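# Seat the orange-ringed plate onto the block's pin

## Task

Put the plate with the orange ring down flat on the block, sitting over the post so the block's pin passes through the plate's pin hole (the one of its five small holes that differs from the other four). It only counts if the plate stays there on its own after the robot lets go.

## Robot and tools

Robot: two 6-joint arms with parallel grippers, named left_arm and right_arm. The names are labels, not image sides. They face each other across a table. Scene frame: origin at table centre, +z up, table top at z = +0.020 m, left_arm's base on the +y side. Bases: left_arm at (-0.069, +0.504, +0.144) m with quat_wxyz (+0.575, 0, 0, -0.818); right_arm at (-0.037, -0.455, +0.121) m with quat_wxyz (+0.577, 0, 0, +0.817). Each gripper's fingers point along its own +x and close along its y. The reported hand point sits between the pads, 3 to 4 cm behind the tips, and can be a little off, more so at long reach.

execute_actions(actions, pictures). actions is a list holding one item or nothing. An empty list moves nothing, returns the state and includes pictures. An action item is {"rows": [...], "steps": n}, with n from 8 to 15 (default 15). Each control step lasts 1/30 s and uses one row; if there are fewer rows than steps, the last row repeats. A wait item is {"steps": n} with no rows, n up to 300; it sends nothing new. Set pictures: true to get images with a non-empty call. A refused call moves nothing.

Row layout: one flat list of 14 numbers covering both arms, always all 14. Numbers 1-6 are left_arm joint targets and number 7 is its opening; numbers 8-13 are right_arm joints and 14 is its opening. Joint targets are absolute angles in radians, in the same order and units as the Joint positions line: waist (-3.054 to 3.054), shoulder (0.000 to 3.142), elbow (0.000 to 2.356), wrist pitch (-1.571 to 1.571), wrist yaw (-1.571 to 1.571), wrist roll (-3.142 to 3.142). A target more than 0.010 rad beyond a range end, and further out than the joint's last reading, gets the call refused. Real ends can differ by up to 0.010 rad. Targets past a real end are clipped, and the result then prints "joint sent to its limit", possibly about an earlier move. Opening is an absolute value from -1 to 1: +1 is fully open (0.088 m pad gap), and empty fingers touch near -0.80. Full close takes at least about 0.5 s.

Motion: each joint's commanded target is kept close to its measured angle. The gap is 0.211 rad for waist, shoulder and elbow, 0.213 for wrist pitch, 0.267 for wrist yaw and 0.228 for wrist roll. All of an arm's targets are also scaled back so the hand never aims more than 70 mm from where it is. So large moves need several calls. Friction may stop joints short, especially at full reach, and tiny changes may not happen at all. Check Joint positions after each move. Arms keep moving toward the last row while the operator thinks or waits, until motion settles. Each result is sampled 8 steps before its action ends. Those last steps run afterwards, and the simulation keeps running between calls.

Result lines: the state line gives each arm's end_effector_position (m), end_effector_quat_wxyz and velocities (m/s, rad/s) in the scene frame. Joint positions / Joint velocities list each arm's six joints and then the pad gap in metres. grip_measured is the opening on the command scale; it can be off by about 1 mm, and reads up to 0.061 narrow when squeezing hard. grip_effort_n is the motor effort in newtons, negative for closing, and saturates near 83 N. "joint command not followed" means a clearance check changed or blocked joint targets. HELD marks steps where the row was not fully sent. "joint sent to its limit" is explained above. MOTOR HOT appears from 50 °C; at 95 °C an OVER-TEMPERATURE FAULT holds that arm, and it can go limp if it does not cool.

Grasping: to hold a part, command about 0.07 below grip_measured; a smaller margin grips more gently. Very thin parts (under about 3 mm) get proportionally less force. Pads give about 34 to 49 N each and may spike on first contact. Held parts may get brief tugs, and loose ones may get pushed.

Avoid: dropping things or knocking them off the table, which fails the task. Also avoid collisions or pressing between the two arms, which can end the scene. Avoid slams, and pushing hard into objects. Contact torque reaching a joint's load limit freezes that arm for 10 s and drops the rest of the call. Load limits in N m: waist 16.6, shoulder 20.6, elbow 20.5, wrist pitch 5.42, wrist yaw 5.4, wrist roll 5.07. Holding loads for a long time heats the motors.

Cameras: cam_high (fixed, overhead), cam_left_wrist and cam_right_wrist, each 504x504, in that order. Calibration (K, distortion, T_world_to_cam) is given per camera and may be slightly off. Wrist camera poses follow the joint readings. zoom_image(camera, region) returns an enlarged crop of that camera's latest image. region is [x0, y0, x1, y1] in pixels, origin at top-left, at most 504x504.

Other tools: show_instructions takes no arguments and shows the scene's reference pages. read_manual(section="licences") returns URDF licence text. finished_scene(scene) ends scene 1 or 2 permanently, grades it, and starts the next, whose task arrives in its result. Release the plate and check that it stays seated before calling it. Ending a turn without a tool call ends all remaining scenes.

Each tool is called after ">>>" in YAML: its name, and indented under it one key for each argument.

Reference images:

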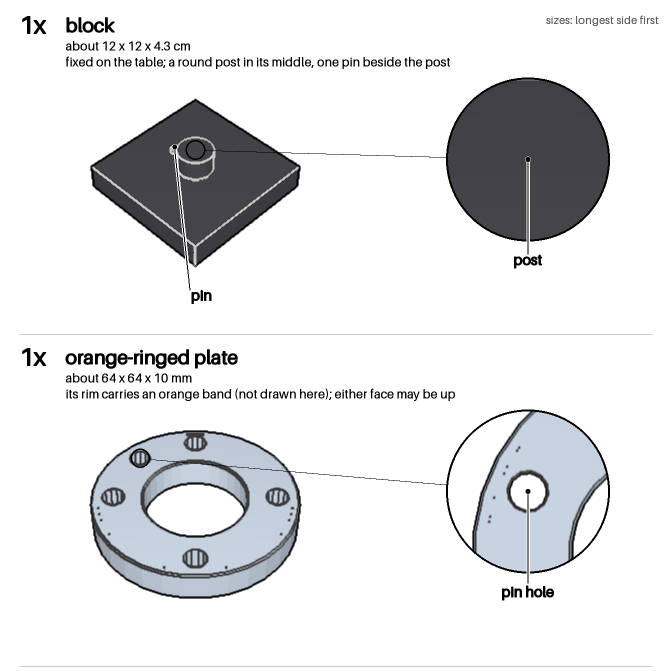

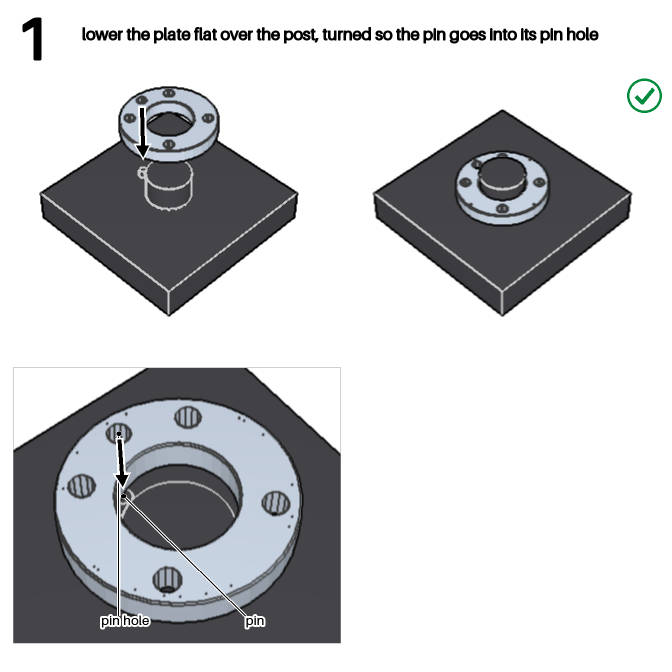

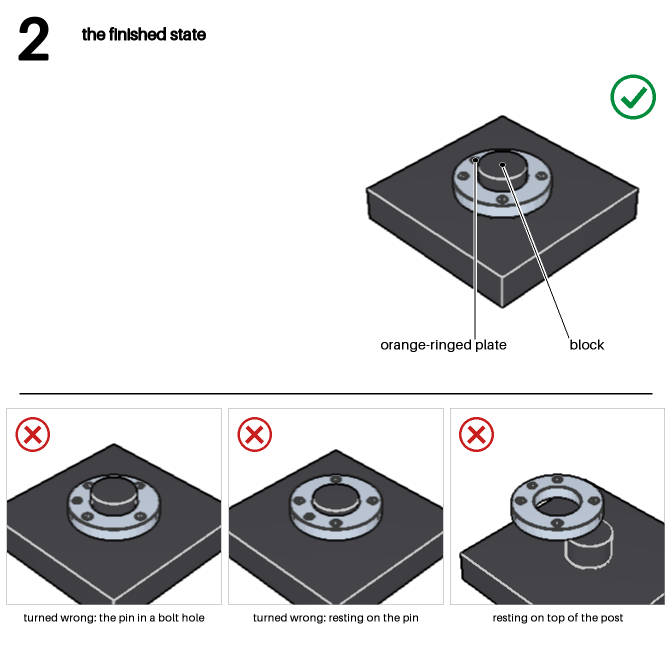

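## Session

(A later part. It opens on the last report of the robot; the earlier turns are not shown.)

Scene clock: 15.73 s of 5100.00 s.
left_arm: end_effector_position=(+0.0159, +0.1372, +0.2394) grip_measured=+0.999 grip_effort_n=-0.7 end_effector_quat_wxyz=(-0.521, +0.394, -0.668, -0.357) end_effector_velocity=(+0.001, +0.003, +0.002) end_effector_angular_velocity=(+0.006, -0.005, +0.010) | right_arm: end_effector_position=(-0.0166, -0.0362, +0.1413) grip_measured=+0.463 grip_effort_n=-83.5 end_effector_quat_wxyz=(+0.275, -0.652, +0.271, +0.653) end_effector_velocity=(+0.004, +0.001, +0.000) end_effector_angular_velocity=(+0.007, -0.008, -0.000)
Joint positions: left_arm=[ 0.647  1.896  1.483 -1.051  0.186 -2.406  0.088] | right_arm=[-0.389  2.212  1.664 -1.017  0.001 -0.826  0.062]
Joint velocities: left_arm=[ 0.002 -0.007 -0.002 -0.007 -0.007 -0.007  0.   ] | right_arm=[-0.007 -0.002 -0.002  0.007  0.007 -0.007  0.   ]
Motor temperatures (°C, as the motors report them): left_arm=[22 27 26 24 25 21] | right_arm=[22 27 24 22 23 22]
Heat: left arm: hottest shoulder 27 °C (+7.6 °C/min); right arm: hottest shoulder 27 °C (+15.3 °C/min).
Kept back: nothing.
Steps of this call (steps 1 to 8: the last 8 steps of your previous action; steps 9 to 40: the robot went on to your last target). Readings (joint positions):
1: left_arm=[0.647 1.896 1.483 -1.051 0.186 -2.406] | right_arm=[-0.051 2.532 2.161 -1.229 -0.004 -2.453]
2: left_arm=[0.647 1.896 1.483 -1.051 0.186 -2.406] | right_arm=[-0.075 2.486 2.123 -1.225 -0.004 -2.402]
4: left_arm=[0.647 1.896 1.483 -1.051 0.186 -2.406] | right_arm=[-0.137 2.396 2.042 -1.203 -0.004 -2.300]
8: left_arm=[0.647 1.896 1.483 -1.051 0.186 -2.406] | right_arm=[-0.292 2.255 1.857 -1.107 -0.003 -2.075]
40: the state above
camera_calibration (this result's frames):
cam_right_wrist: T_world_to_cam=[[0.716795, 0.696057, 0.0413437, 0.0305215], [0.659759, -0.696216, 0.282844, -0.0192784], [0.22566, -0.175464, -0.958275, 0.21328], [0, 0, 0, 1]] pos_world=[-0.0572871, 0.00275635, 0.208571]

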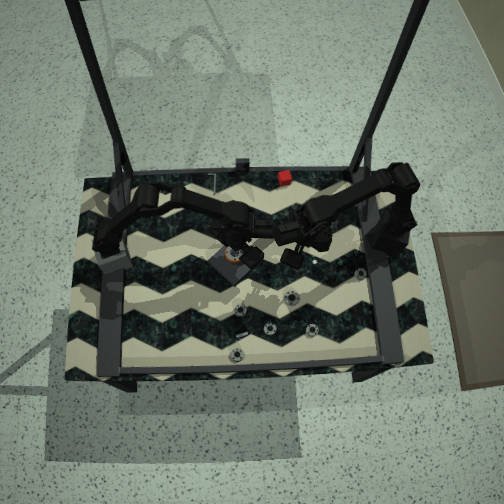

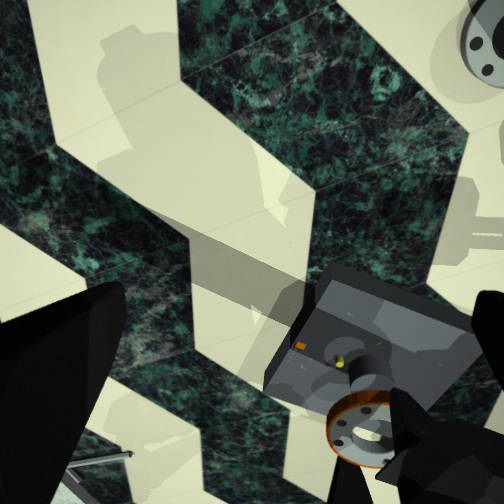

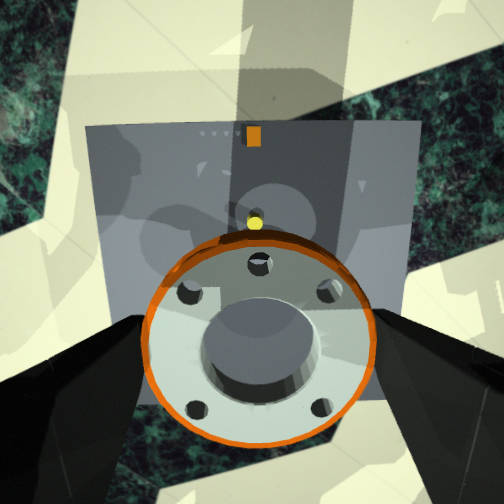

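>>> execute_actions:
  actions:
    - {"rows": [[0.647,1.896,1.483,-1.051,0.186,-2.406,1, -0.392,2.250,1.628,-0.970,0,-0.826,0.40]], "steps": 15}

>>> execute_actions:
  actions:
    - {"steps": 14}
  pictures: true

Scene clock: 17.43 s of 5100.00 s.
left_arm: end_effector_position=(+0.0159, +0.1372, +0.2394) grip_measured=+0.999 grip_effort_n=-0.7 end_effector_quat_wxyz=(-0.521, +0.394, -0.668, -0.357) end_effector_velocity=(-0.001, +0.003, +0.000) end_effector_angular_velocity=(+0.008, -0.006, -0.009) | right_arm: end_effector_position=(-0.0166, -0.0362, +0.1272) grip_measured=+0.463 grip_effort_n=-83.5 end_effector_quat_wxyz=(+0.274, -0.652, +0.273, +0.652) end_effector_velocity=(-0.001, -0.019, -0.058) end_effector_angular_velocity=(-0.118, +0.028, +0.015)
Joint positions: left_arm=[ 0.647  1.896  1.483 -1.051  0.186 -2.406  0.088] | right_arm=[-0.389  2.235  1.642 -0.978  0.001 -0.825  0.062]
Joint velocities: left_arm=[-0.002 -0.007 -0.007 -0.007 -0.007  0.007 -0.   ] | right_arm=[-0.007  0.105 -0.066  0.051 -0.022 -0.022 -0.   ]
Motor temperatures (°C, as the motors report them): left_arm=[22 27 26 24 25 21] | right_arm=[22 28 24 22 23 22]
Heat: left arm: hottest shoulder 27 °C (+6.9 °C/min); right arm: hottest shoulder 28 °C (+17.2 °C/min).
Steps of this call (steps 1 to 30: the robot went on to your last target; steps 31 to 44: nothing new was sent; steps 45 to 51: the first 7 steps of this action). Readings (joint positions):
45: left_arm=[0.647 1.896 1.483 -1.051 0.186 -2.406] | right_arm=[-0.389 2.214 1.661 -1.011 0.001 -0.825]
46: left_arm=[0.647 1.896 1.483 -1.051 0.186 -2.406] | right_arm=[-0.389 2.215 1.656 -0.998 0.001 -0.825]
48: left_arm=[0.647 1.896 1.483 -1.051 0.186 -2.406] | right_arm=[-0.389 2.222 1.650 -0.983 0.001 -0.825]
51: the state above

Scene clock: 17.90 s of 5100.00 s.
left_arm: end_effector_position=(+0.0159, +0.1372, +0.2394) grip_measured=+0.999 grip_effort_n=-0.7 end_effector_quat_wxyz=(-0.521, +0.394, -0.668, -0.357) end_effector_velocity=(-0.003, +0.002, +0.002) end_effector_angular_velocity=(+0.001, +0.009, +0.004) | right_arm: end_effector_position=(-0.0166, -0.0365, +0.1241) grip_measured=+0.463 grip_effort_n=-83.5 end_effector_quat_wxyz=(+0.272, -0.653, +0.274, +0.652) end_effector_velocity=(-0.002, +0.001, +0.000) end_effector_angular_velocity=(+0.008, +0.022, +0.019)
Joint positions: left_arm=[ 0.647  1.896  1.483 -1.051  0.186 -2.406  0.088] | right_arm=[-0.389  2.241  1.639 -0.972  0.001 -0.825  0.062]
Joint velocities: left_arm=[-0.002 -0.007 -0.002 -0.007  0.007 -0.007  0.   ] | right_arm=[-0.002 -0.002 -0.002  0.007 -0.022 -0.022  0.   ]
Motor temperatures (°C, as the motors report them): left_arm=[22 27 26 24 25 21] | right_arm=[22 28 24 22 23 22]
Heat: left arm: hottest shoulder 27 °C (+6.7 °C/min); right arm: hottest shoulder 28 °C (+16.8 °C/min).
Kept back: nothing.
Steps of this call (steps 1 to 8: the last 8 steps of your previous action; steps 9 to 14: the robot went on to your last target). Readings (joint positions):
1: left_arm=[0.647 1.896 1.483 -1.051 0.186 -2.406] | right_arm=[-0.389 2.238 1.640 -0.977 0.001 -0.825]
2: left_arm=[0.647 1.896 1.483 -1.051 0.186 -2.406] | right_arm=[-0.389 2.240 1.639 -0.976 0.001 -0.825]
4: left_arm=[0.647 1.896 1.483 -1.051 0.186 -2.406] | right_arm=[-0.389 2.241 1.639 -0.974 0.001 -0.825]
8: left_arm=[0.647 1.896 1.483 -1.051 0.186 -2.406] | right_arm=[-0.389 2.241 1.639 -0.972 0.001 -0.825]
14: the state above
camera_calibration (this result's frames):
cam_right_wrist: T_world_to_cam=[[0.717607, 0.695557, 0.0352231, 0.0322221], [0.659078, -0.694577, 0.288408, -0.015277], [0.225069, -0.183749, -0.95686, 0.19628], [0, 0, 0, 1]] pos_world=[-0.0572306, 0.00304287, 0.191083]

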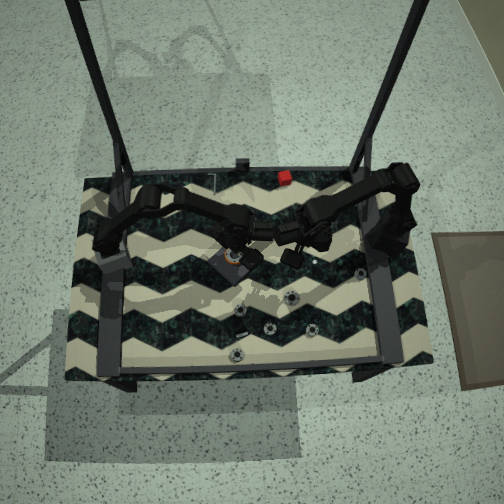

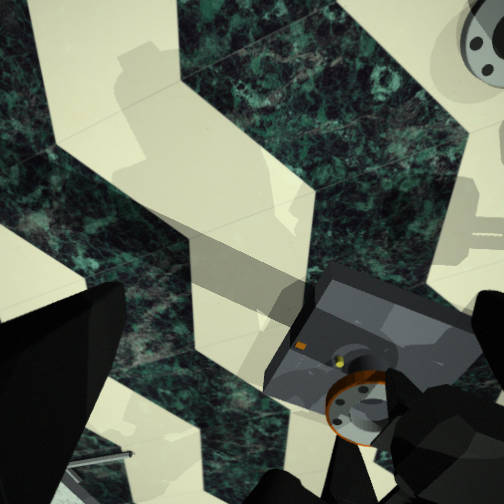

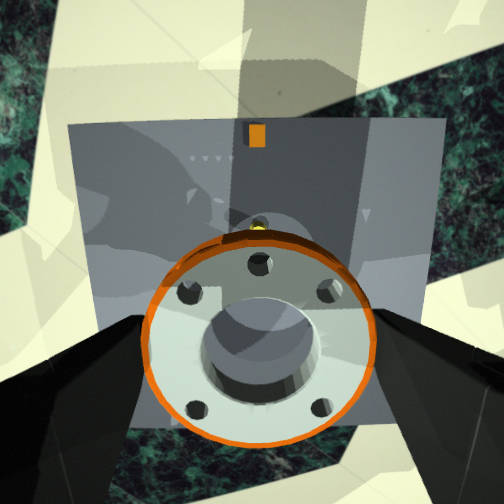

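>>> zoom_image:
  camera: "cam_right_wrist"
  region: [180, 200, 340, 420]

>>> zoom_image:
  camera: "cam_left_wrist"
  region: [280, 320, 440, 460]

Region (180, 200, 340, 420) of cam_right_wrist's 504x504 image, scaled by 2.291, with more detail than that image has; it fills the left 367 columns of this view, and the rest is white.

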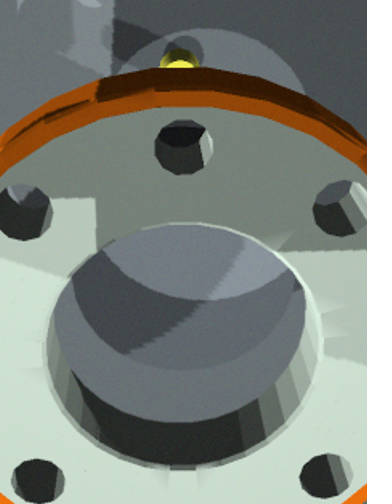

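Region (280, 320, 440, 460) of cam_left_wrist's 504x504 image, scaled by 3.150, with more detail than that image has; it fills the top 441 rows of this view, and the rest is white.

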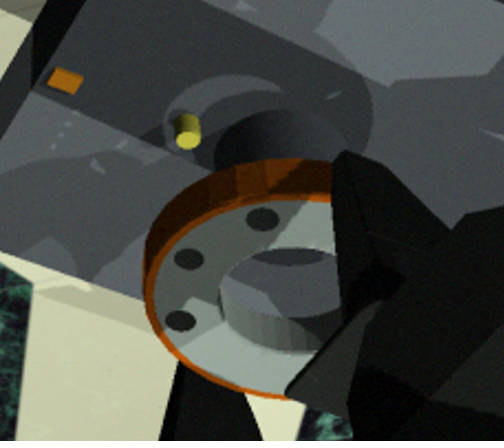

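>>> execute_actions:
  actions:
    - {"rows": [[0.647,1.896,1.483,-1.051,0.186,-2.406,1, -0.389,2.264,1.639,-0.955,0,-0.825,0.40]], "steps": 14}

>>> execute_actions:
  actions:
    - {"steps": 14}
  pictures: true

>>> zoom_image:
  camera: "cam_right_wrist"
  region: [180, 200, 340, 420]

Scene clock: 19.27 s of 5100.00 s.
left_arm: end_effector_position=(+0.0159, +0.1372, +0.2394) grip_measured=+0.999 grip_effort_n=-0.7 end_effector_quat_wxyz=(-0.521, +0.394, -0.668, -0.357) end_effector_velocity=(-0.002, +0.002, -0.000) end_effector_angular_velocity=(+0.012, -0.001, +0.015) | right_arm: end_effector_position=(-0.0165, -0.0349, +0.1206) grip_measured=+0.463 grip_effort_n=-83.5 end_effector_quat_wxyz=(+0.273, -0.652, +0.273, +0.652) end_effector_velocity=(-0.000, -0.004, -0.019) end_effector_angular_velocity=(-0.041, +0.009, -0.010)
Joint positions: left_arm=[ 0.647  1.896  1.483 -1.051  0.186 -2.406  0.088] | right_arm=[-0.389  2.249  1.639 -0.96   0.001 -0.825  0.062]
Joint velocities: left_arm=[-0.007 -0.002 -0.002 -0.007 -0.007 -0.022 -0.   ] | right_arm=[-0.002  0.046 -0.002  0.007 -0.007  0.007 -0.   ]
Motor temperatures (°C, as the motors report them): left_arm=[22 27 26 24 25 21] | right_arm=[22 28 24 22 23 22]
Heat: left arm: hottest shoulder 27 °C (+6.2 °C/min); right arm: hottest shoulder 28 °C (+15.6 °C/min).
Steps of this call (steps 1 to 15: the robot went on to your last target; steps 16 to 35: nothing new was sent; steps 36 to 41: the first 6 steps of this action). Readings (joint positions):
36: left_arm=[0.647 1.896 1.483 -1.051 0.186 -2.406] | right_arm=[-0.389 2.241 1.639 -0.971 0.001 -0.825]
37: left_arm=[0.647 1.896 1.483 -1.051 0.186 -2.406] | right_arm=[-0.389 2.243 1.639 -0.967 0.001 -0.825]
39: left_arm=[0.647 1.896 1.483 -1.051 0.186 -2.406] | right_arm=[-0.389 2.246 1.639 -0.960 0.001 -0.825]
41: the state above

Scene clock: 19.73 s of 5100.00 s.
left_arm: end_effector_position=(+0.0159, +0.1372, +0.2394) grip_measured=+0.999 grip_effort_n=-0.7 end_effector_quat_wxyz=(-0.521, +0.394, -0.668, -0.357) end_effector_velocity=(+0.000, +0.006, +0.001) end_effector_angular_velocity=(+0.020, -0.001, +0.010) | right_arm: end_effector_position=(-0.0165, -0.0346, +0.1196) grip_measured=+0.463 grip_effort_n=-83.5 end_effector_quat_wxyz=(+0.273, -0.652, +0.273, +0.652) end_effector_velocity=(+0.002, +0.001, +0.000) end_effector_angular_velocity=(+0.007, -0.008, +0.005)
Joint positions: left_arm=[ 0.647  1.896  1.483 -1.051  0.186 -2.406  0.088] | right_arm=[-0.389  2.252  1.639 -0.958  0.001 -0.825  0.062]
Joint velocities: left_arm=[ 0.002 -0.007 -0.002 -0.022 -0.007 -0.007  0.   ] | right_arm=[-0.002 -0.002 -0.002  0.007  0.007 -0.007 -0.   ]
Motor temperatures (°C, as the motors report them): left_arm=[22 27 26 24 25 21] | right_arm=[22 28 24 22 23 22]
Heat: left arm: hottest shoulder 27 °C (+6.1 °C/min); right arm: hottest shoulder 28 °C (+15.2 °C/min).
Kept back: nothing.
Steps of this call (steps 1 to 8: the last 8 steps of your previous action; steps 9 to 14: the robot went on to your last target). Readings (joint positions):
1: left_arm=[0.647 1.896 1.483 -1.051 0.186 -2.406] | right_arm=[-0.389 2.251 1.639 -0.960 0.001 -0.825]
2: left_arm=[0.647 1.896 1.483 -1.051 0.186 -2.406] | right_arm=[-0.389 2.252 1.639 -0.959 0.001 -0.825]
4: left_arm=[0.647 1.896 1.483 -1.051 0.186 -2.406] | right_arm=[-0.389 2.252 1.639 -0.959 0.001 -0.825]
8: left_arm=[0.647 1.896 1.483 -1.051 0.186 -2.406] | right_arm=[-0.389 2.252 1.639 -0.958 0.001 -0.825]
14: the state above
camera_calibration (this result's frames):
cam_right_wrist: T_world_to_cam=[[0.717602, 0.695446, 0.0374478, 0.0306651], [0.659036, -0.695453, 0.286385, -0.012428], [0.225209, -0.180831, -0.957382, 0.192402], [0, 0, 0, 1]] pos_world=[-0.0571455, 0.00482324, 0.186613]

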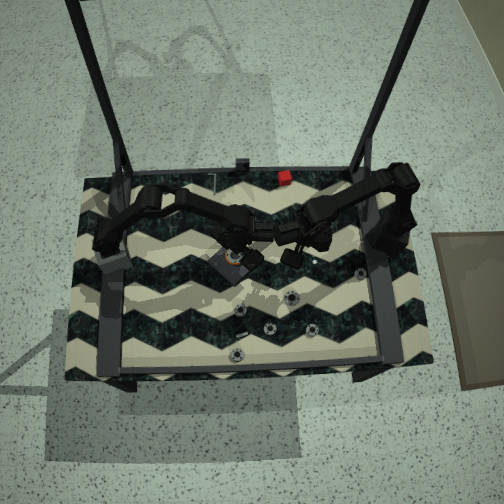

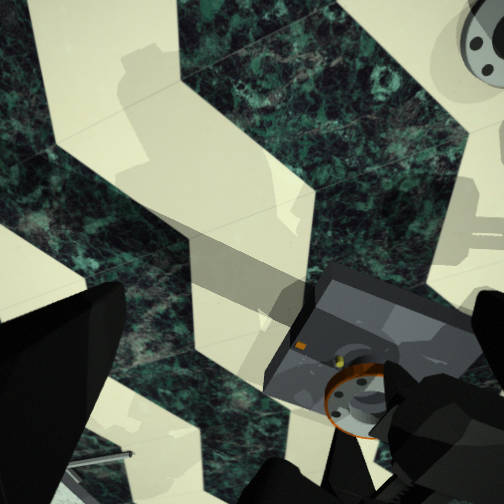

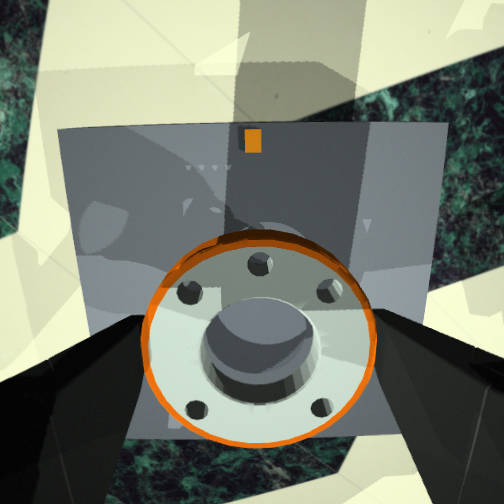

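Region (180, 200, 340, 420) of cam_right_wrist's 504x504 image, scaled by 2.291, with more detail than that image has; it fills the left 367 columns of this view, and the rest is white.

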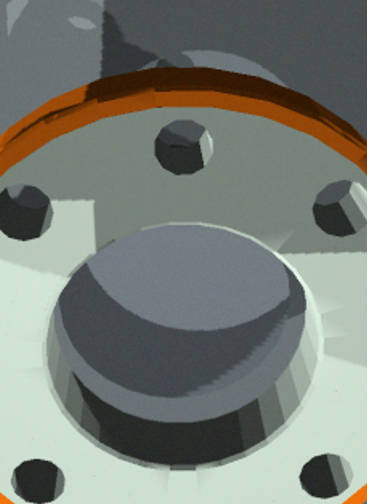

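>>> execute_actions:
  actions:
    - {"rows": [ [0.647,1.896,1.483,-1.051,0.186,-2.406,1, -0.385,2.263,1.629,-0.956,0,-0.825,0.40], [0.647,1.896,1.483,-1.051,0.186,-2.406,1, -0.385,2.264,1.627,-0.955,0,-0.825,0.40], [0.647,1.896,1.483,-1.051,0.186,-2.406,1, -0.385,2.265,1.626,-0.953,0,-0.825,0.40], [0.647,1.896,1.483,-1.051,0.186,-2.406,1, -0.385,2.266,1.624,-0.951,0,-0.825,0.40], [0.647,1.896,1.483,-1.051,0.186,-2.406,1, -0.385,2.267,1.622,-0.949,0,-0.825,0.40], [0.647,1.896,1.483,-1.051,0.186,-2.406,1, -0.385,2.268,1.620,-0.947,0,-0.825,0.40], [0.647,1.896,1.483,-1.051,0.186,-2.406,1, -0.385,2.269,1.618,-0.945,0,-0.825,0.40], [0.647,1.896,1.483,-1.051,0.186,-2.406,1, -0.385,2.270,1.616,-0.943,0,-0.825,0.40], [0.647,1.896,1.483,-1.051,0.186,-2.406,1, -0.385,2.271,1.614,-0.941,0,-0.825,0.40], [0.647,1.896,1.483,-1.051,0.186,-2.406,1, -0.385,2.271,1.614,-0.939,0,-0.825,0.40], [0.647,1.896,1.483,-1.051,0.186,-2.406,1, -0.385,2.271,1.614,-0.936,0,-0.825,0.40]], "steps": 15}

>>> execute_actions:
  actions:
    - {"steps": 16}
  pictures: true

>>> zoom_image:
  camera: "cam_right_wrist"
  region: [180, 200, 340, 420]

Scene clock: 21.47 s of 5100.00 s.
left_arm: end_effector_position=(+0.0159, +0.1372, +0.2394) grip_measured=+0.999 grip_effort_n=-0.7 end_effector_quat_wxyz=(-0.521, +0.394, -0.668, -0.357) end_effector_velocity=(-0.002, -0.001, +0.001) end_effector_angular_velocity=(-0.006, +0.008, +0.018) | right_arm: end_effector_position=(-0.0167, -0.0341, +0.1188) grip_measured=+0.463 grip_effort_n=-83.5 end_effector_quat_wxyz=(+0.274, -0.652, +0.272, +0.652) end_effector_velocity=(-0.003, -0.009, -0.013) end_effector_angular_velocity=(-0.026, +0.009, -0.005)
Joint positions: left_arm=[ 0.647  1.896  1.483 -1.051  0.186 -2.406  0.088] | right_arm=[-0.389  2.252  1.636 -0.952  0.001 -0.825  0.062]
Joint velocities: left_arm=[-0.002 -0.002 -0.002  0.007  0.007 -0.022 -0.   ] | right_arm=[ 0.002  0.007 -0.042  0.022 -0.007  0.007  0.   ]
Motor temperatures (°C, as the motors report them): left_arm=[22 28 26 24 25 21] | right_arm=[22 28 24 22 23 22]
Heat: left arm: hottest shoulder 28 °C (+8.4 °C/min); right arm: hottest shoulder 28 °C (+14.0 °C/min).
Steps of this call (steps 1 to 15: the robot went on to your last target; steps 16 to 45: nothing new was sent; steps 46 to 52: the first 7 steps of this action). Readings (joint positions):
46: left_arm=[0.647 1.896 1.483 -1.051 0.186 -2.406] | right_arm=[-0.389 2.252 1.639 -0.958 0.001 -0.825]
47: left_arm=[0.647 1.896 1.483 -1.051 0.186 -2.406] | right_arm=[-0.389 2.252 1.639 -0.958 0.001 -0.825]
49: left_arm=[0.647 1.896 1.483 -1.051 0.186 -2.406] | right_arm=[-0.389 2.252 1.639 -0.957 0.001 -0.825]
52: the state above

Scene clock: 22.00 s of 5100.00 s.
left_arm: end_effector_position=(+0.0159, +0.1372, +0.2394) grip_measured=+0.999 grip_effort_n=-0.7 end_effector_quat_wxyz=(-0.521, +0.394, -0.668, -0.357) end_effector_velocity=(+0.000, +0.006, -0.000) end_effector_angular_velocity=(+0.026, +0.003, +0.025) | right_arm: end_effector_position=(-0.0169, -0.0352, +0.1138) grip_measured=+0.463 grip_effort_n=-83.5 end_effector_quat_wxyz=(+0.273, -0.653, +0.273, +0.652) end_effector_velocity=(-0.004, +0.000, +0.004) end_effector_angular_velocity=(+0.003, +0.022, -0.005)
Joint positions: left_arm=[ 0.647  1.896  1.483 -1.051  0.186 -2.406  0.088] | right_arm=[-0.388  2.259  1.626 -0.939  0.001 -0.825  0.062]
Joint velocities: left_arm=[ 0.002 -0.002 -0.002 -0.022 -0.007 -0.022 -0.   ] | right_arm=[ 0.002 -0.007  0.002 -0.007 -0.022  0.007 -0.   ]
Motor temperatures (°C, as the motors report them): left_arm=[22 28 26 24 25 21] | right_arm=[22 28 24 22 23 22]
Heat: left arm: hottest shoulder 28 °C (+8.2 °C/min); right arm: hottest shoulder 28 °C (+13.6 °C/min).
Kept back: nothing.
Steps of this call (steps 1 to 8: the last 8 steps of your previous action; steps 9 to 16: the robot went on to your last target). Readings (joint positions):
1: left_arm=[0.647 1.896 1.483 -1.051 0.186 -2.406] | right_arm=[-0.389 2.253 1.634 -0.950 0.001 -0.825]
2: left_arm=[0.647 1.896 1.483 -1.051 0.186 -2.406] | right_arm=[-0.389 2.254 1.633 -0.949 0.001 -0.825]
4: left_arm=[0.647 1.896 1.483 -1.051 0.186 -2.406] | right_arm=[-0.388 2.256 1.629 -0.945 0.001 -0.825]
8: left_arm=[0.647 1.896 1.483 -1.051 0.186 -2.406] | right_arm=[-0.388 2.259 1.626 -0.941 0.001 -0.825]
16: the state above
camera_calibration (this result's frames):
cam_right_wrist: T_world_to_cam=[[0.717072, 0.696022, 0.0368917, 0.0316365], [0.659577, -0.694731, 0.286891, -0.010991], [0.225312, -0.181389, -0.957253, 0.186796], [0, 0, 0, 1]] pos_world=[-0.0575237, 0.0042272, 0.180797]

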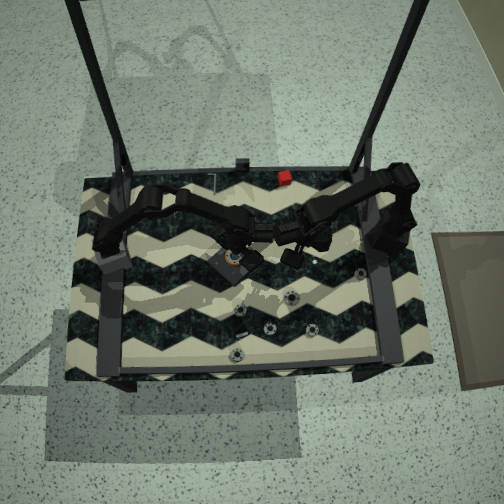

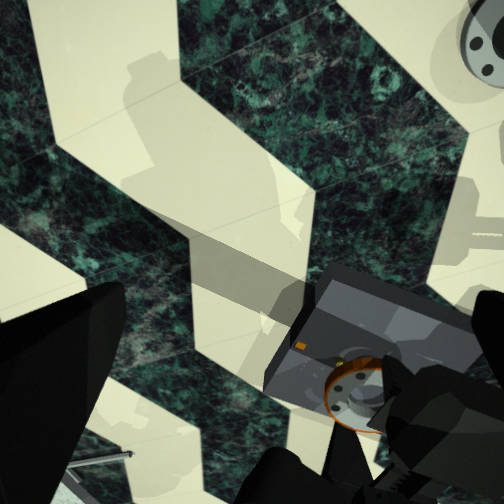

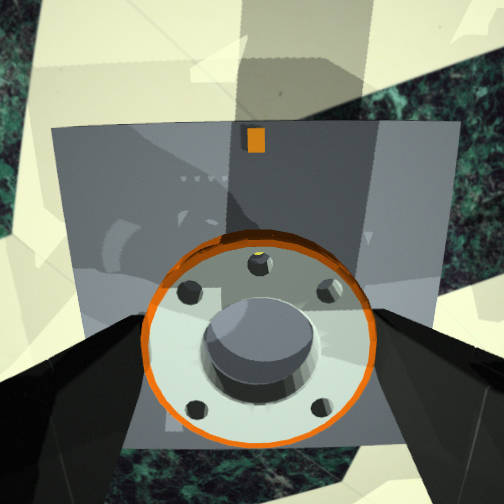

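Region (180, 200, 340, 420) of cam_right_wrist's 504x504 image, scaled by 2.291, with more detail than that image has; it fills the left 367 columns of this view, and the rest is white.

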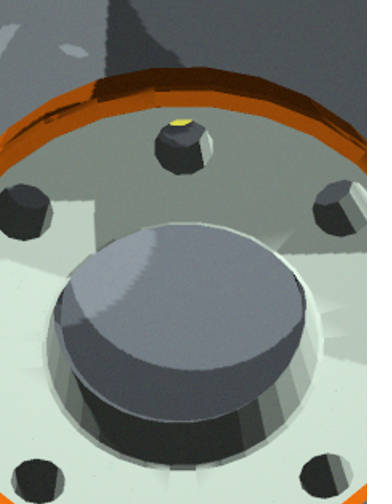

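>>> execute_actions:
  actions:
    - {"rows": [ [0.647,1.896,1.483,-1.051,0.186,-2.406,1, -0.388,2.275,1.612,-0.935,0,-0.825,0.40], [0.647,1.896,1.483,-1.051,0.186,-2.406,1, -0.388,2.276,1.611,-0.933,0,-0.825,0.40], [0.647,1.896,1.483,-1.051,0.186,-2.406,1, -0.388,2.277,1.610,-0.931,0,-0.825,0.40], [0.647,1.896,1.483,-1.051,0.186,-2.406,1, -0.388,2.278,1.609,-0.929,0,-0.825,0.40], [0.647,1.896,1.483,-1.051,0.186,-2.406,1, -0.388,2.279,1.608,-0.927,0,-0.825,0.40], [0.647,1.896,1.483,-1.051,0.186,-2.406,1, -0.388,2.280,1.607,-0.925,0,-0.825,0.40], [0.647,1.896,1.483,-1.051,0.186,-2.406,1, -0.388,2.281,1.607,-0.923,0,-0.825,0.40], [0.647,1.896,1.483,-1.051,0.186,-2.406,1, -0.388,2.282,1.607,-0.921,0,-0.825,0.40], [0.647,1.896,1.483,-1.051,0.186,-2.406,1, -0.388,2.282,1.607,-0.919,0,-0.825,0.40], [0.647,1.896,1.483,-1.051,0.186,-2.406,1, -0.388,2.282,1.607,-0.917,0,-0.825,0.40]], "steps": 15}

>>> execute_actions:
  actions:
    - {"steps": 14}
  pictures: true

>>> zoom_image:
  camera: "cam_right_wrist"
  region: [180, 200, 340, 420]

Scene clock: 23.33 s of 5100.00 s.
left_arm: end_effector_position=(+0.0159, +0.1372, +0.2394) grip_measured=+0.999 grip_effort_n=-0.7 end_effector_quat_wxyz=(-0.521, +0.394, -0.668, -0.357) end_effector_velocity=(-0.004, +0.008, +0.001) end_effector_angular_velocity=(+0.034, +0.004, +0.001) | right_arm: end_effector_position=(-0.0168, -0.0351, +0.1109) grip_measured=+0.463 grip_effort_n=-83.5 end_effector_quat_wxyz=(+0.273, -0.653, +0.273, +0.652) end_effector_velocity=(+0.001, +0.013, -0.002) end_effector_angular_velocity=(+0.061, +0.004, +0.005)
Joint positions: left_arm=[ 0.647  1.896  1.483 -1.051  0.186 -2.406  0.088] | right_arm=[-0.388  2.264  1.622 -0.93   0.001 -0.825  0.062]
Joint velocities: left_arm=[-0.007 -0.007 -0.002 -0.037 -0.007 -0.007 -0.   ] | right_arm=[-0.002  0.002 -0.002  0.066 -0.007 -0.007 -0.   ]
Motor temperatures (°C, as the motors report them): left_arm=[22 28 27 24 25 21] | right_arm=[22 29 24 22 23 22]
Heat: left arm: hottest shoulder 28 °C (+7.7 °C/min); right arm: hottest shoulder 29 °C (+15.4 °C/min).
Steps of this call (steps 1 to 15: the robot went on to your last target; steps 16 to 33: nothing new was sent; steps 34 to 40: the first 7 steps of this action). Readings (joint positions):
34: left_arm=[0.647 1.896 1.483 -1.051 0.186 -2.406] | right_arm=[-0.388 2.259 1.626 -0.939 0.001 -0.825]
35: left_arm=[0.647 1.896 1.483 -1.051 0.186 -2.406] | right_arm=[-0.388 2.260 1.625 -0.938 0.001 -0.825]
37: left_arm=[0.647 1.896 1.483 -1.051 0.186 -2.406] | right_arm=[-0.388 2.261 1.624 -0.935 0.001 -0.825]
40: the state above

Scene clock: 23.80 s of 5100.00 s.
left_arm: end_effector_position=(+0.0159, +0.1372, +0.2394) grip_measured=+0.999 grip_effort_n=-0.7 end_effector_quat_wxyz=(-0.521, +0.394, -0.668, -0.357) end_effector_velocity=(+0.002, +0.003, -0.001) end_effector_angular_velocity=(+0.015, -0.018, +0.007) | right_arm: end_effector_position=(-0.0167, -0.0339, +0.1103) grip_measured=+0.463 grip_effort_n=-83.5 end_effector_quat_wxyz=(+0.275, -0.652, +0.272, +0.652) end_effector_velocity=(-0.000, -0.000, -0.001) end_effector_angular_velocity=(+0.003, +0.007, -0.010)
Joint positions: left_arm=[ 0.647  1.896  1.483 -1.051  0.186 -2.406  0.088] | right_arm=[-0.388  2.265  1.621 -0.923  0.001 -0.825  0.062]
Joint velocities: left_arm=[-0.002 -0.002 -0.002 -0.007 -0.022 -0.007 -0.   ] | right_arm=[-0.002 -0.002 -0.007  0.007 -0.007  0.007 -0.   ]
Motor temperatures (°C, as the motors report them): left_arm=[22 28 27 24 25 21] | right_arm=[22 29 24 22 23 22]
Heat: left arm: hottest shoulder 28 °C (+7.6 °C/min); right arm: hottest shoulder 29 °C (+15.1 °C/min).
Kept back: nothing.
Steps of this call (steps 1 to 8: the last 8 steps of your previous action; steps 9 to 14: the robot went on to your last target). Readings (joint positions):
1: left_arm=[0.647 1.896 1.483 -1.051 0.186 -2.406] | right_arm=[-0.388 2.264 1.622 -0.928 0.001 -0.825]
2: left_arm=[0.647 1.896 1.483 -1.051 0.186 -2.406] | right_arm=[-0.388 2.265 1.622 -0.927 0.001 -0.825]
4: left_arm=[0.647 1.896 1.483 -1.051 0.186 -2.406] | right_arm=[-0.388 2.265 1.621 -0.924 0.001 -0.825]
8: left_arm=[0.647 1.896 1.483 -1.051 0.186 -2.406] | right_arm=[-0.388 2.265 1.621 -0.923 0.001 -0.825]
14: the state above
camera_calibration (this result's frames):
cam_right_wrist: T_world_to_cam=[[0.717033, 0.695814, 0.0413057, 0.030254], [0.659287, -0.696244, 0.283874, -0.00895393], [0.226282, -0.176315, -0.957972, 0.183959], [0, 0, 0, 1]] pos_world=[-0.0574166, 0.00514945, 0.17752]

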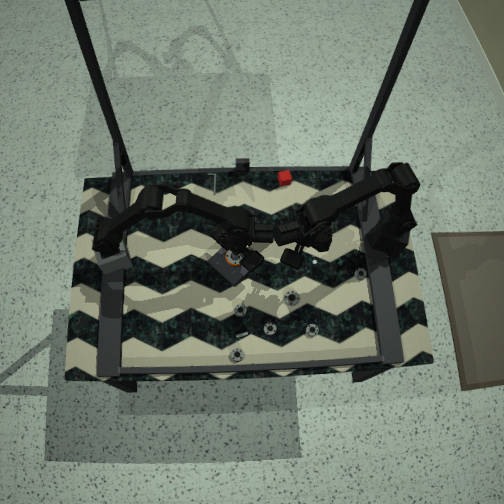

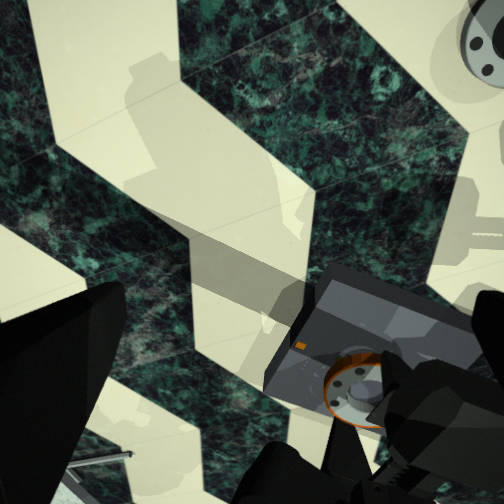

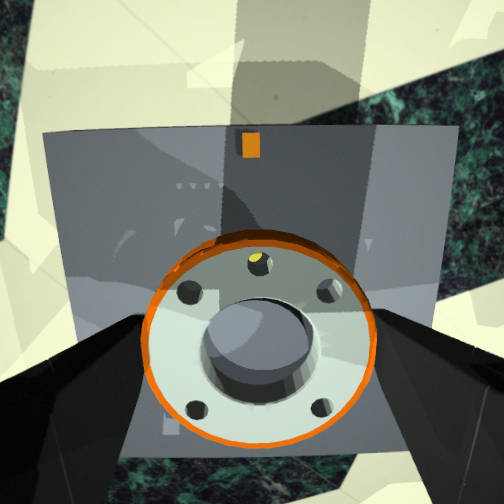

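Region (180, 200, 340, 420) of cam_right_wrist's 504x504 image, scaled by 2.291, with more detail than that image has; it fills the left 367 columns of this view, and the rest is white.

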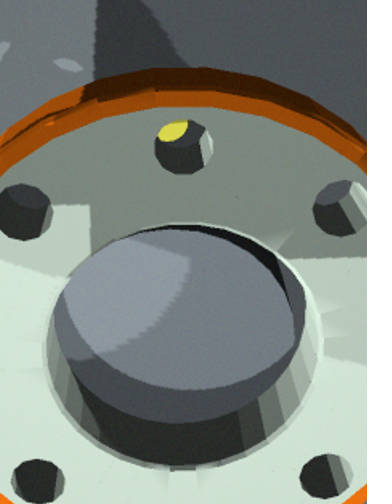

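>>> execute_actions:
  actions:
    - {"rows": [ [0.647,1.896,1.483,-1.051,0.186,-2.406,1, -0.388,2.270,1.615,-0.930,0,-0.825,0.40]], "steps": 10}

>>> execute_actions:
  actions:
    - {"steps": 12}
  pictures: true

>>> zoom_image:
  camera: "cam_right_wrist"
  region: [180, 200, 340, 420]

Scene clock: 24.90 s of 5100.00 s.
left_arm: end_effector_position=(+0.0159, +0.1372, +0.2394) grip_measured=+0.999 grip_effort_n=-0.7 end_effector_quat_wxyz=(-0.521, +0.394, -0.668, -0.357) end_effector_velocity=(-0.001, +0.003, -0.001) end_effector_angular_velocity=(+0.013, -0.004, -0.009) | right_arm: end_effector_position=(-0.0167, -0.0339, +0.1103) grip_measured=+0.463 grip_effort_n=-83.5 end_effector_quat_wxyz=(+0.275, -0.652, +0.272, +0.652) end_effector_velocity=(-0.000, -0.005, +0.000) end_effector_angular_velocity=(-0.022, +0.008, +0.005)
Joint positions: left_arm=[ 0.647  1.896  1.483 -1.051  0.186 -2.406  0.088] | right_arm=[-0.388  2.265  1.621 -0.923  0.001 -0.825  0.062]
Joint velocities: left_arm=[-0.002 -0.002 -0.007 -0.007 -0.007  0.007 -0.   ] | right_arm=[-0.002 -0.002 -0.002 -0.022 -0.007 -0.007  0.   ]
Motor temperatures (°C, as the motors report them): left_arm=[22 28 27 24 25 21] | right_arm=[22 29 24 22 23 22]
Heat: left arm: hottest shoulder 28 °C (+7.2 °C/min); right arm: hottest shoulder 29 °C (+14.5 °C/min).
Steps of this call (steps 1 to 15: the robot went on to your last target; steps 16 to 31: nothing new was sent; steps 32 to 33: the first 2 steps of this action). Readings (joint positions):
32: left_arm=[0.647 1.896 1.483 -1.051 0.186 -2.406] | right_arm=[-0.388 2.265 1.621 -0.923 0.001 -0.825]
33: the state above

Scene clock: 25.30 s of 5100.00 s.
left_arm: end_effector_position=(+0.0159, +0.1372, +0.2394) grip_measured=+0.999 grip_effort_n=-0.7 end_effector_quat_wxyz=(-0.521, +0.394, -0.668, -0.357) end_effector_velocity=(-0.002, -0.000, +0.001) end_effector_angular_velocity=(-0.006, -0.010, -0.014) | right_arm: end_effector_position=(-0.0167, -0.0345, +0.1103) grip_measured=+0.463 grip_effort_n=-83.5 end_effector_quat_wxyz=(+0.274, -0.652, +0.272, +0.652) end_effector_velocity=(-0.000, -0.002, +0.000) end_effector_angular_velocity=(-0.007, +0.008, +0.005)
Joint positions: left_arm=[ 0.647  1.896  1.483 -1.051  0.186 -2.406  0.088] | right_arm=[-0.388  2.265  1.621 -0.925  0.001 -0.825  0.062]
Joint velocities: left_arm=[-0.007 -0.007 -0.007  0.007 -0.007  0.007 -0.   ] | right_arm=[-0.002 -0.002 -0.002 -0.007 -0.007 -0.007 -0.   ]
Motor temperatures (°C, as the motors report them): left_arm=[22 28 27 24 25 21] | right_arm=[22 29 24 22 23 22]
Heat: left arm: hottest shoulder 28 °C (+7.1 °C/min); right arm: hottest shoulder 29 °C (+14.2 °C/min).
Kept back: nothing.
Steps of this call (steps 1 to 8: the last 8 steps of your previous action; steps 9 to 12: the robot went on to your last target). Readings (joint positions):
1: left_arm=[0.647 1.896 1.483 -1.051 0.186 -2.406] | right_arm=[-0.388 2.265 1.621 -0.923 0.001 -0.825]
2: left_arm=[0.647 1.896 1.483 -1.051 0.186 -2.406] | right_arm=[-0.388 2.265 1.621 -0.923 0.001 -0.825]
4: left_arm=[0.647 1.896 1.483 -1.051 0.186 -2.406] | right_arm=[-0.388 2.265 1.621 -0.924 0.001 -0.825]
8: left_arm=[0.647 1.896 1.483 -1.051 0.186 -2.406] | right_arm=[-0.388 2.265 1.621 -0.925 0.001 -0.825]
12: the state above
camera_calibration (this result's frames):
cam_right_wrist: T_world_to_cam=[[0.717039, 0.695921, 0.0393596, 0.0308972], [0.659323, -0.695485, 0.285647, -0.00950948], [0.226162, -0.178869, -0.957526, 0.183722], [0, 0, 0, 1]] pos_world=[-0.0574356, 0.00474652, 0.177419]

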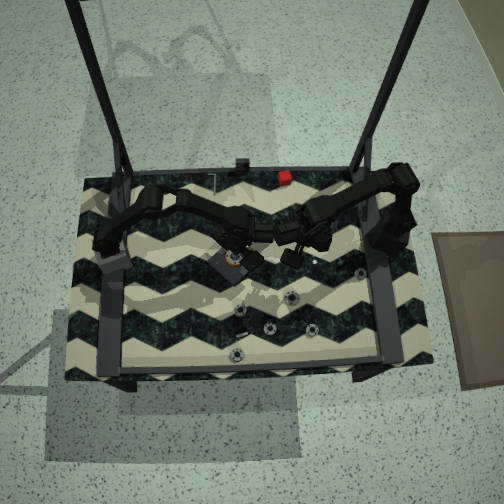

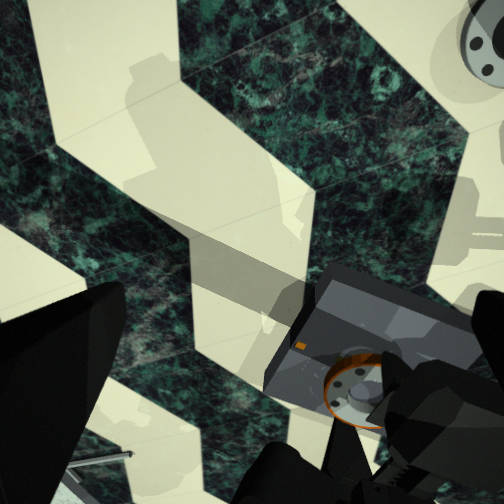

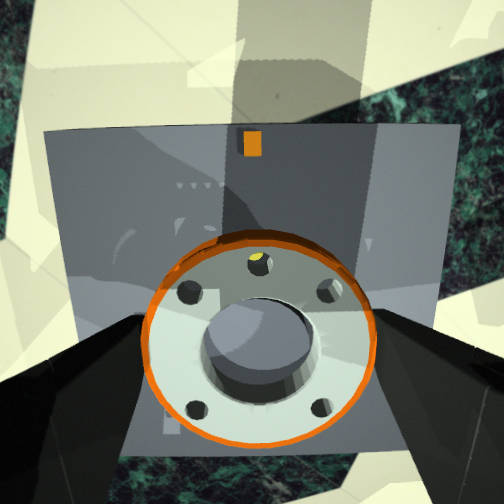

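Region (180, 200, 340, 420) of cam_right_wrist's 504x504 image, scaled by 2.291, with more detail than that image has; it fills the left 367 columns of this view, and the rest is white.

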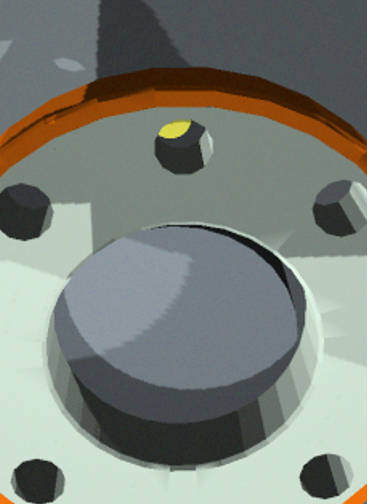

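>>> execute_actions:
  actions:
    - {"rows": [ [0.647,1.896,1.483,-1.051,0.186,-2.406,1, -0.388,2.246,1.621,-0.927,0,-0.825,0.40], [0.647,1.896,1.483,-1.051,0.186,-2.406,1, -0.388,2.246,1.621,-0.927,0,-0.825,0.40], [0.647,1.896,1.483,-1.051,0.186,-2.406,1, -0.388,2.246,1.621,-0.927,0,-0.825,0.40], [0.647,1.896,1.483,-1.051,0.186,-2.406,1, -0.394,2.246,1.600,-0.929,0,-0.825,0.40]], "steps": 15}

>>> execute_actions:
  actions:
    - {"steps": 12}
  pictures: true

>>> zoom_image:
  camera: "cam_right_wrist"
  region: [180, 200, 340, 420]

Scene clock: 26.90 s of 5100.00 s.
left_arm: end_effector_position=(+0.0159, +0.1372, +0.2394) grip_measured=+0.999 grip_effort_n=-0.7 end_effector_quat_wxyz=(-0.521, +0.394, -0.668, -0.357) end_effector_velocity=(+0.002, -0.000, +0.000) end_effector_angular_velocity=(-0.006, -0.010, -0.004) | right_arm: end_effector_position=(-0.0165, -0.0354, +0.1111) grip_measured=+0.463 grip_effort_n=-83.5 end_effector_quat_wxyz=(+0.274, -0.652, +0.273, +0.652) end_effector_velocity=(+0.004, -0.009, -0.001) end_effector_angular_velocity=(-0.012, +0.008, -0.005)
Joint positions: left_arm=[ 0.647  1.896  1.483 -1.051  0.186 -2.406  0.088] | right_arm=[-0.389  2.26   1.616 -0.925  0.001 -0.825  0.062]
Joint velocities: left_arm=[ 0.002 -0.002 -0.002  0.007 -0.007  0.007 -0.   ] | right_arm=[-0.012 -0.022 -0.042  0.007 -0.007 -0.007 -0.   ]
Motor temperatures (°C, as the motors report them): left_arm=[22 29 27 24 25 21] | right_arm=[22 29 24 22 23 22]
Heat: left arm: hottest shoulder 29 °C (+8.9 °C/min); right arm: hottest shoulder 29 °C (+13.4 °C/min).
Steps of this call (steps 1 to 15: the robot went on to your last target; steps 16 to 41: nothing new was sent; steps 42 to 48: the first 7 steps of this action). Readings (joint positions):
42: left_arm=[0.647 1.896 1.483 -1.051 0.186 -2.406] | right_arm=[-0.388 2.264 1.621 -0.925 0.001 -0.825]
43: left_arm=[0.647 1.896 1.483 -1.051 0.186 -2.406] | right_arm=[-0.388 2.264 1.621 -0.925 0.001 -0.825]
45: left_arm=[0.647 1.896 1.483 -1.051 0.186 -2.406] | right_arm=[-0.388 2.263 1.621 -0.925 0.001 -0.825]
48: the state above

Scene clock: 27.30 s of 5100.00 s.
left_arm: end_effector_position=(+0.0159, +0.1372, +0.2394) grip_measured=+0.999 grip_effort_n=-0.7 end_effector_quat_wxyz=(-0.521, +0.394, -0.668, -0.357) end_effector_velocity=(-0.003, +0.002, +0.002) end_effector_angular_velocity=(+0.001, +0.009, +0.004) | right_arm: end_effector_position=(-0.0157, -0.0364, +0.1109) grip_measured=+0.463 grip_effort_n=-83.5 end_effector_quat_wxyz=(+0.274, -0.652, +0.274, +0.651) end_effector_velocity=(-0.000, +0.001, +0.000) end_effector_angular_velocity=(+0.008, +0.007, +0.005)
Joint positions: left_arm=[ 0.647  1.896  1.483 -1.051  0.186 -2.406  0.088] | right_arm=[-0.391  2.259  1.613 -0.925  0.001 -0.825  0.062]
Joint velocities: left_arm=[-0.002 -0.007 -0.002 -0.007  0.007 -0.007 -0.   ] | right_arm=[-0.002 -0.002 -0.002  0.007 -0.007 -0.007 -0.   ]
Motor temperatures (°C, as the motors report them): left_arm=[22 29 27 24 25 21] | right_arm=[22 29 24 22 23 22]
Heat: left arm: hottest shoulder 29 °C (+8.8 °C/min); right arm: hottest shoulder 29 °C (+13.2 °C/min).
Kept back: nothing.
Steps of this call (steps 1 to 8: the last 8 steps of your previous action; steps 9 to 12: the robot went on to your last target). Readings (joint positions):
1: left_arm=[0.647 1.896 1.483 -1.051 0.186 -2.406] | right_arm=[-0.389 2.260 1.615 -0.925 0.001 -0.825]
2: left_arm=[0.647 1.896 1.483 -1.051 0.186 -2.406] | right_arm=[-0.390 2.259 1.615 -0.925 0.001 -0.825]
4: left_arm=[0.647 1.896 1.483 -1.051 0.186 -2.406] | right_arm=[-0.391 2.259 1.614 -0.925 0.001 -0.825]
8: left_arm=[0.647 1.896 1.483 -1.051 0.186 -2.406] | right_arm=[-0.391 2.259 1.613 -0.925 0.001 -0.825]
12: the state above
camera_calibration (this result's frames):
cam_right_wrist: T_world_to_cam=[[0.718898, 0.694078, 0.0379693, 0.0315732], [0.65749, -0.696698, 0.286913, -0.0118912], [0.225593, -0.181297, -0.957204, 0.183575], [0, 0, 0, 1]] pos_world=[-0.0562928, 0.00308273, 0.177932]

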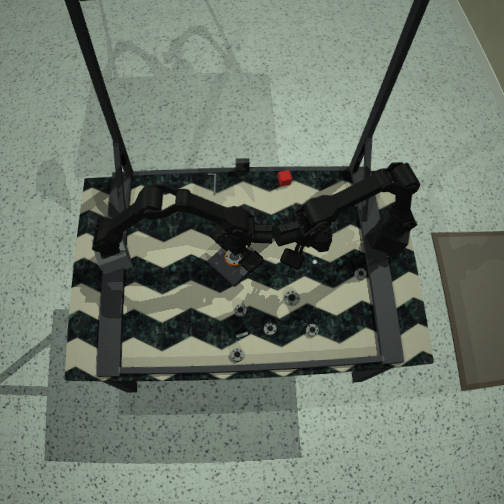

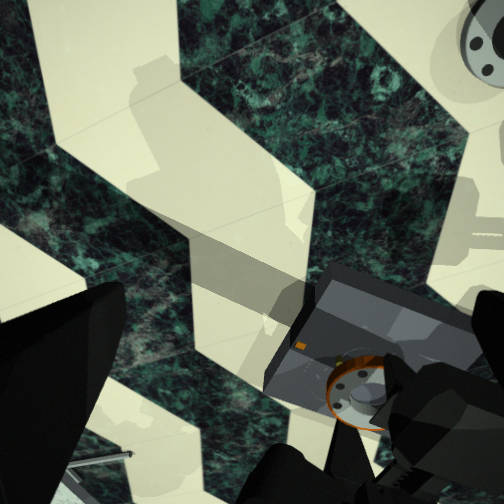

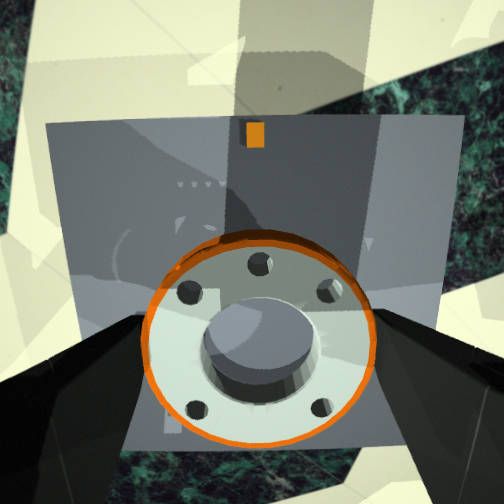

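Region (180, 200, 340, 420) of cam_right_wrist's 504x504 image, scaled by 2.291, with more detail than that image has; it fills the left 367 columns of this view, and the rest is white.

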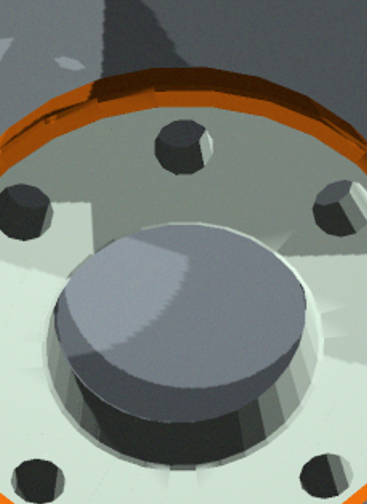

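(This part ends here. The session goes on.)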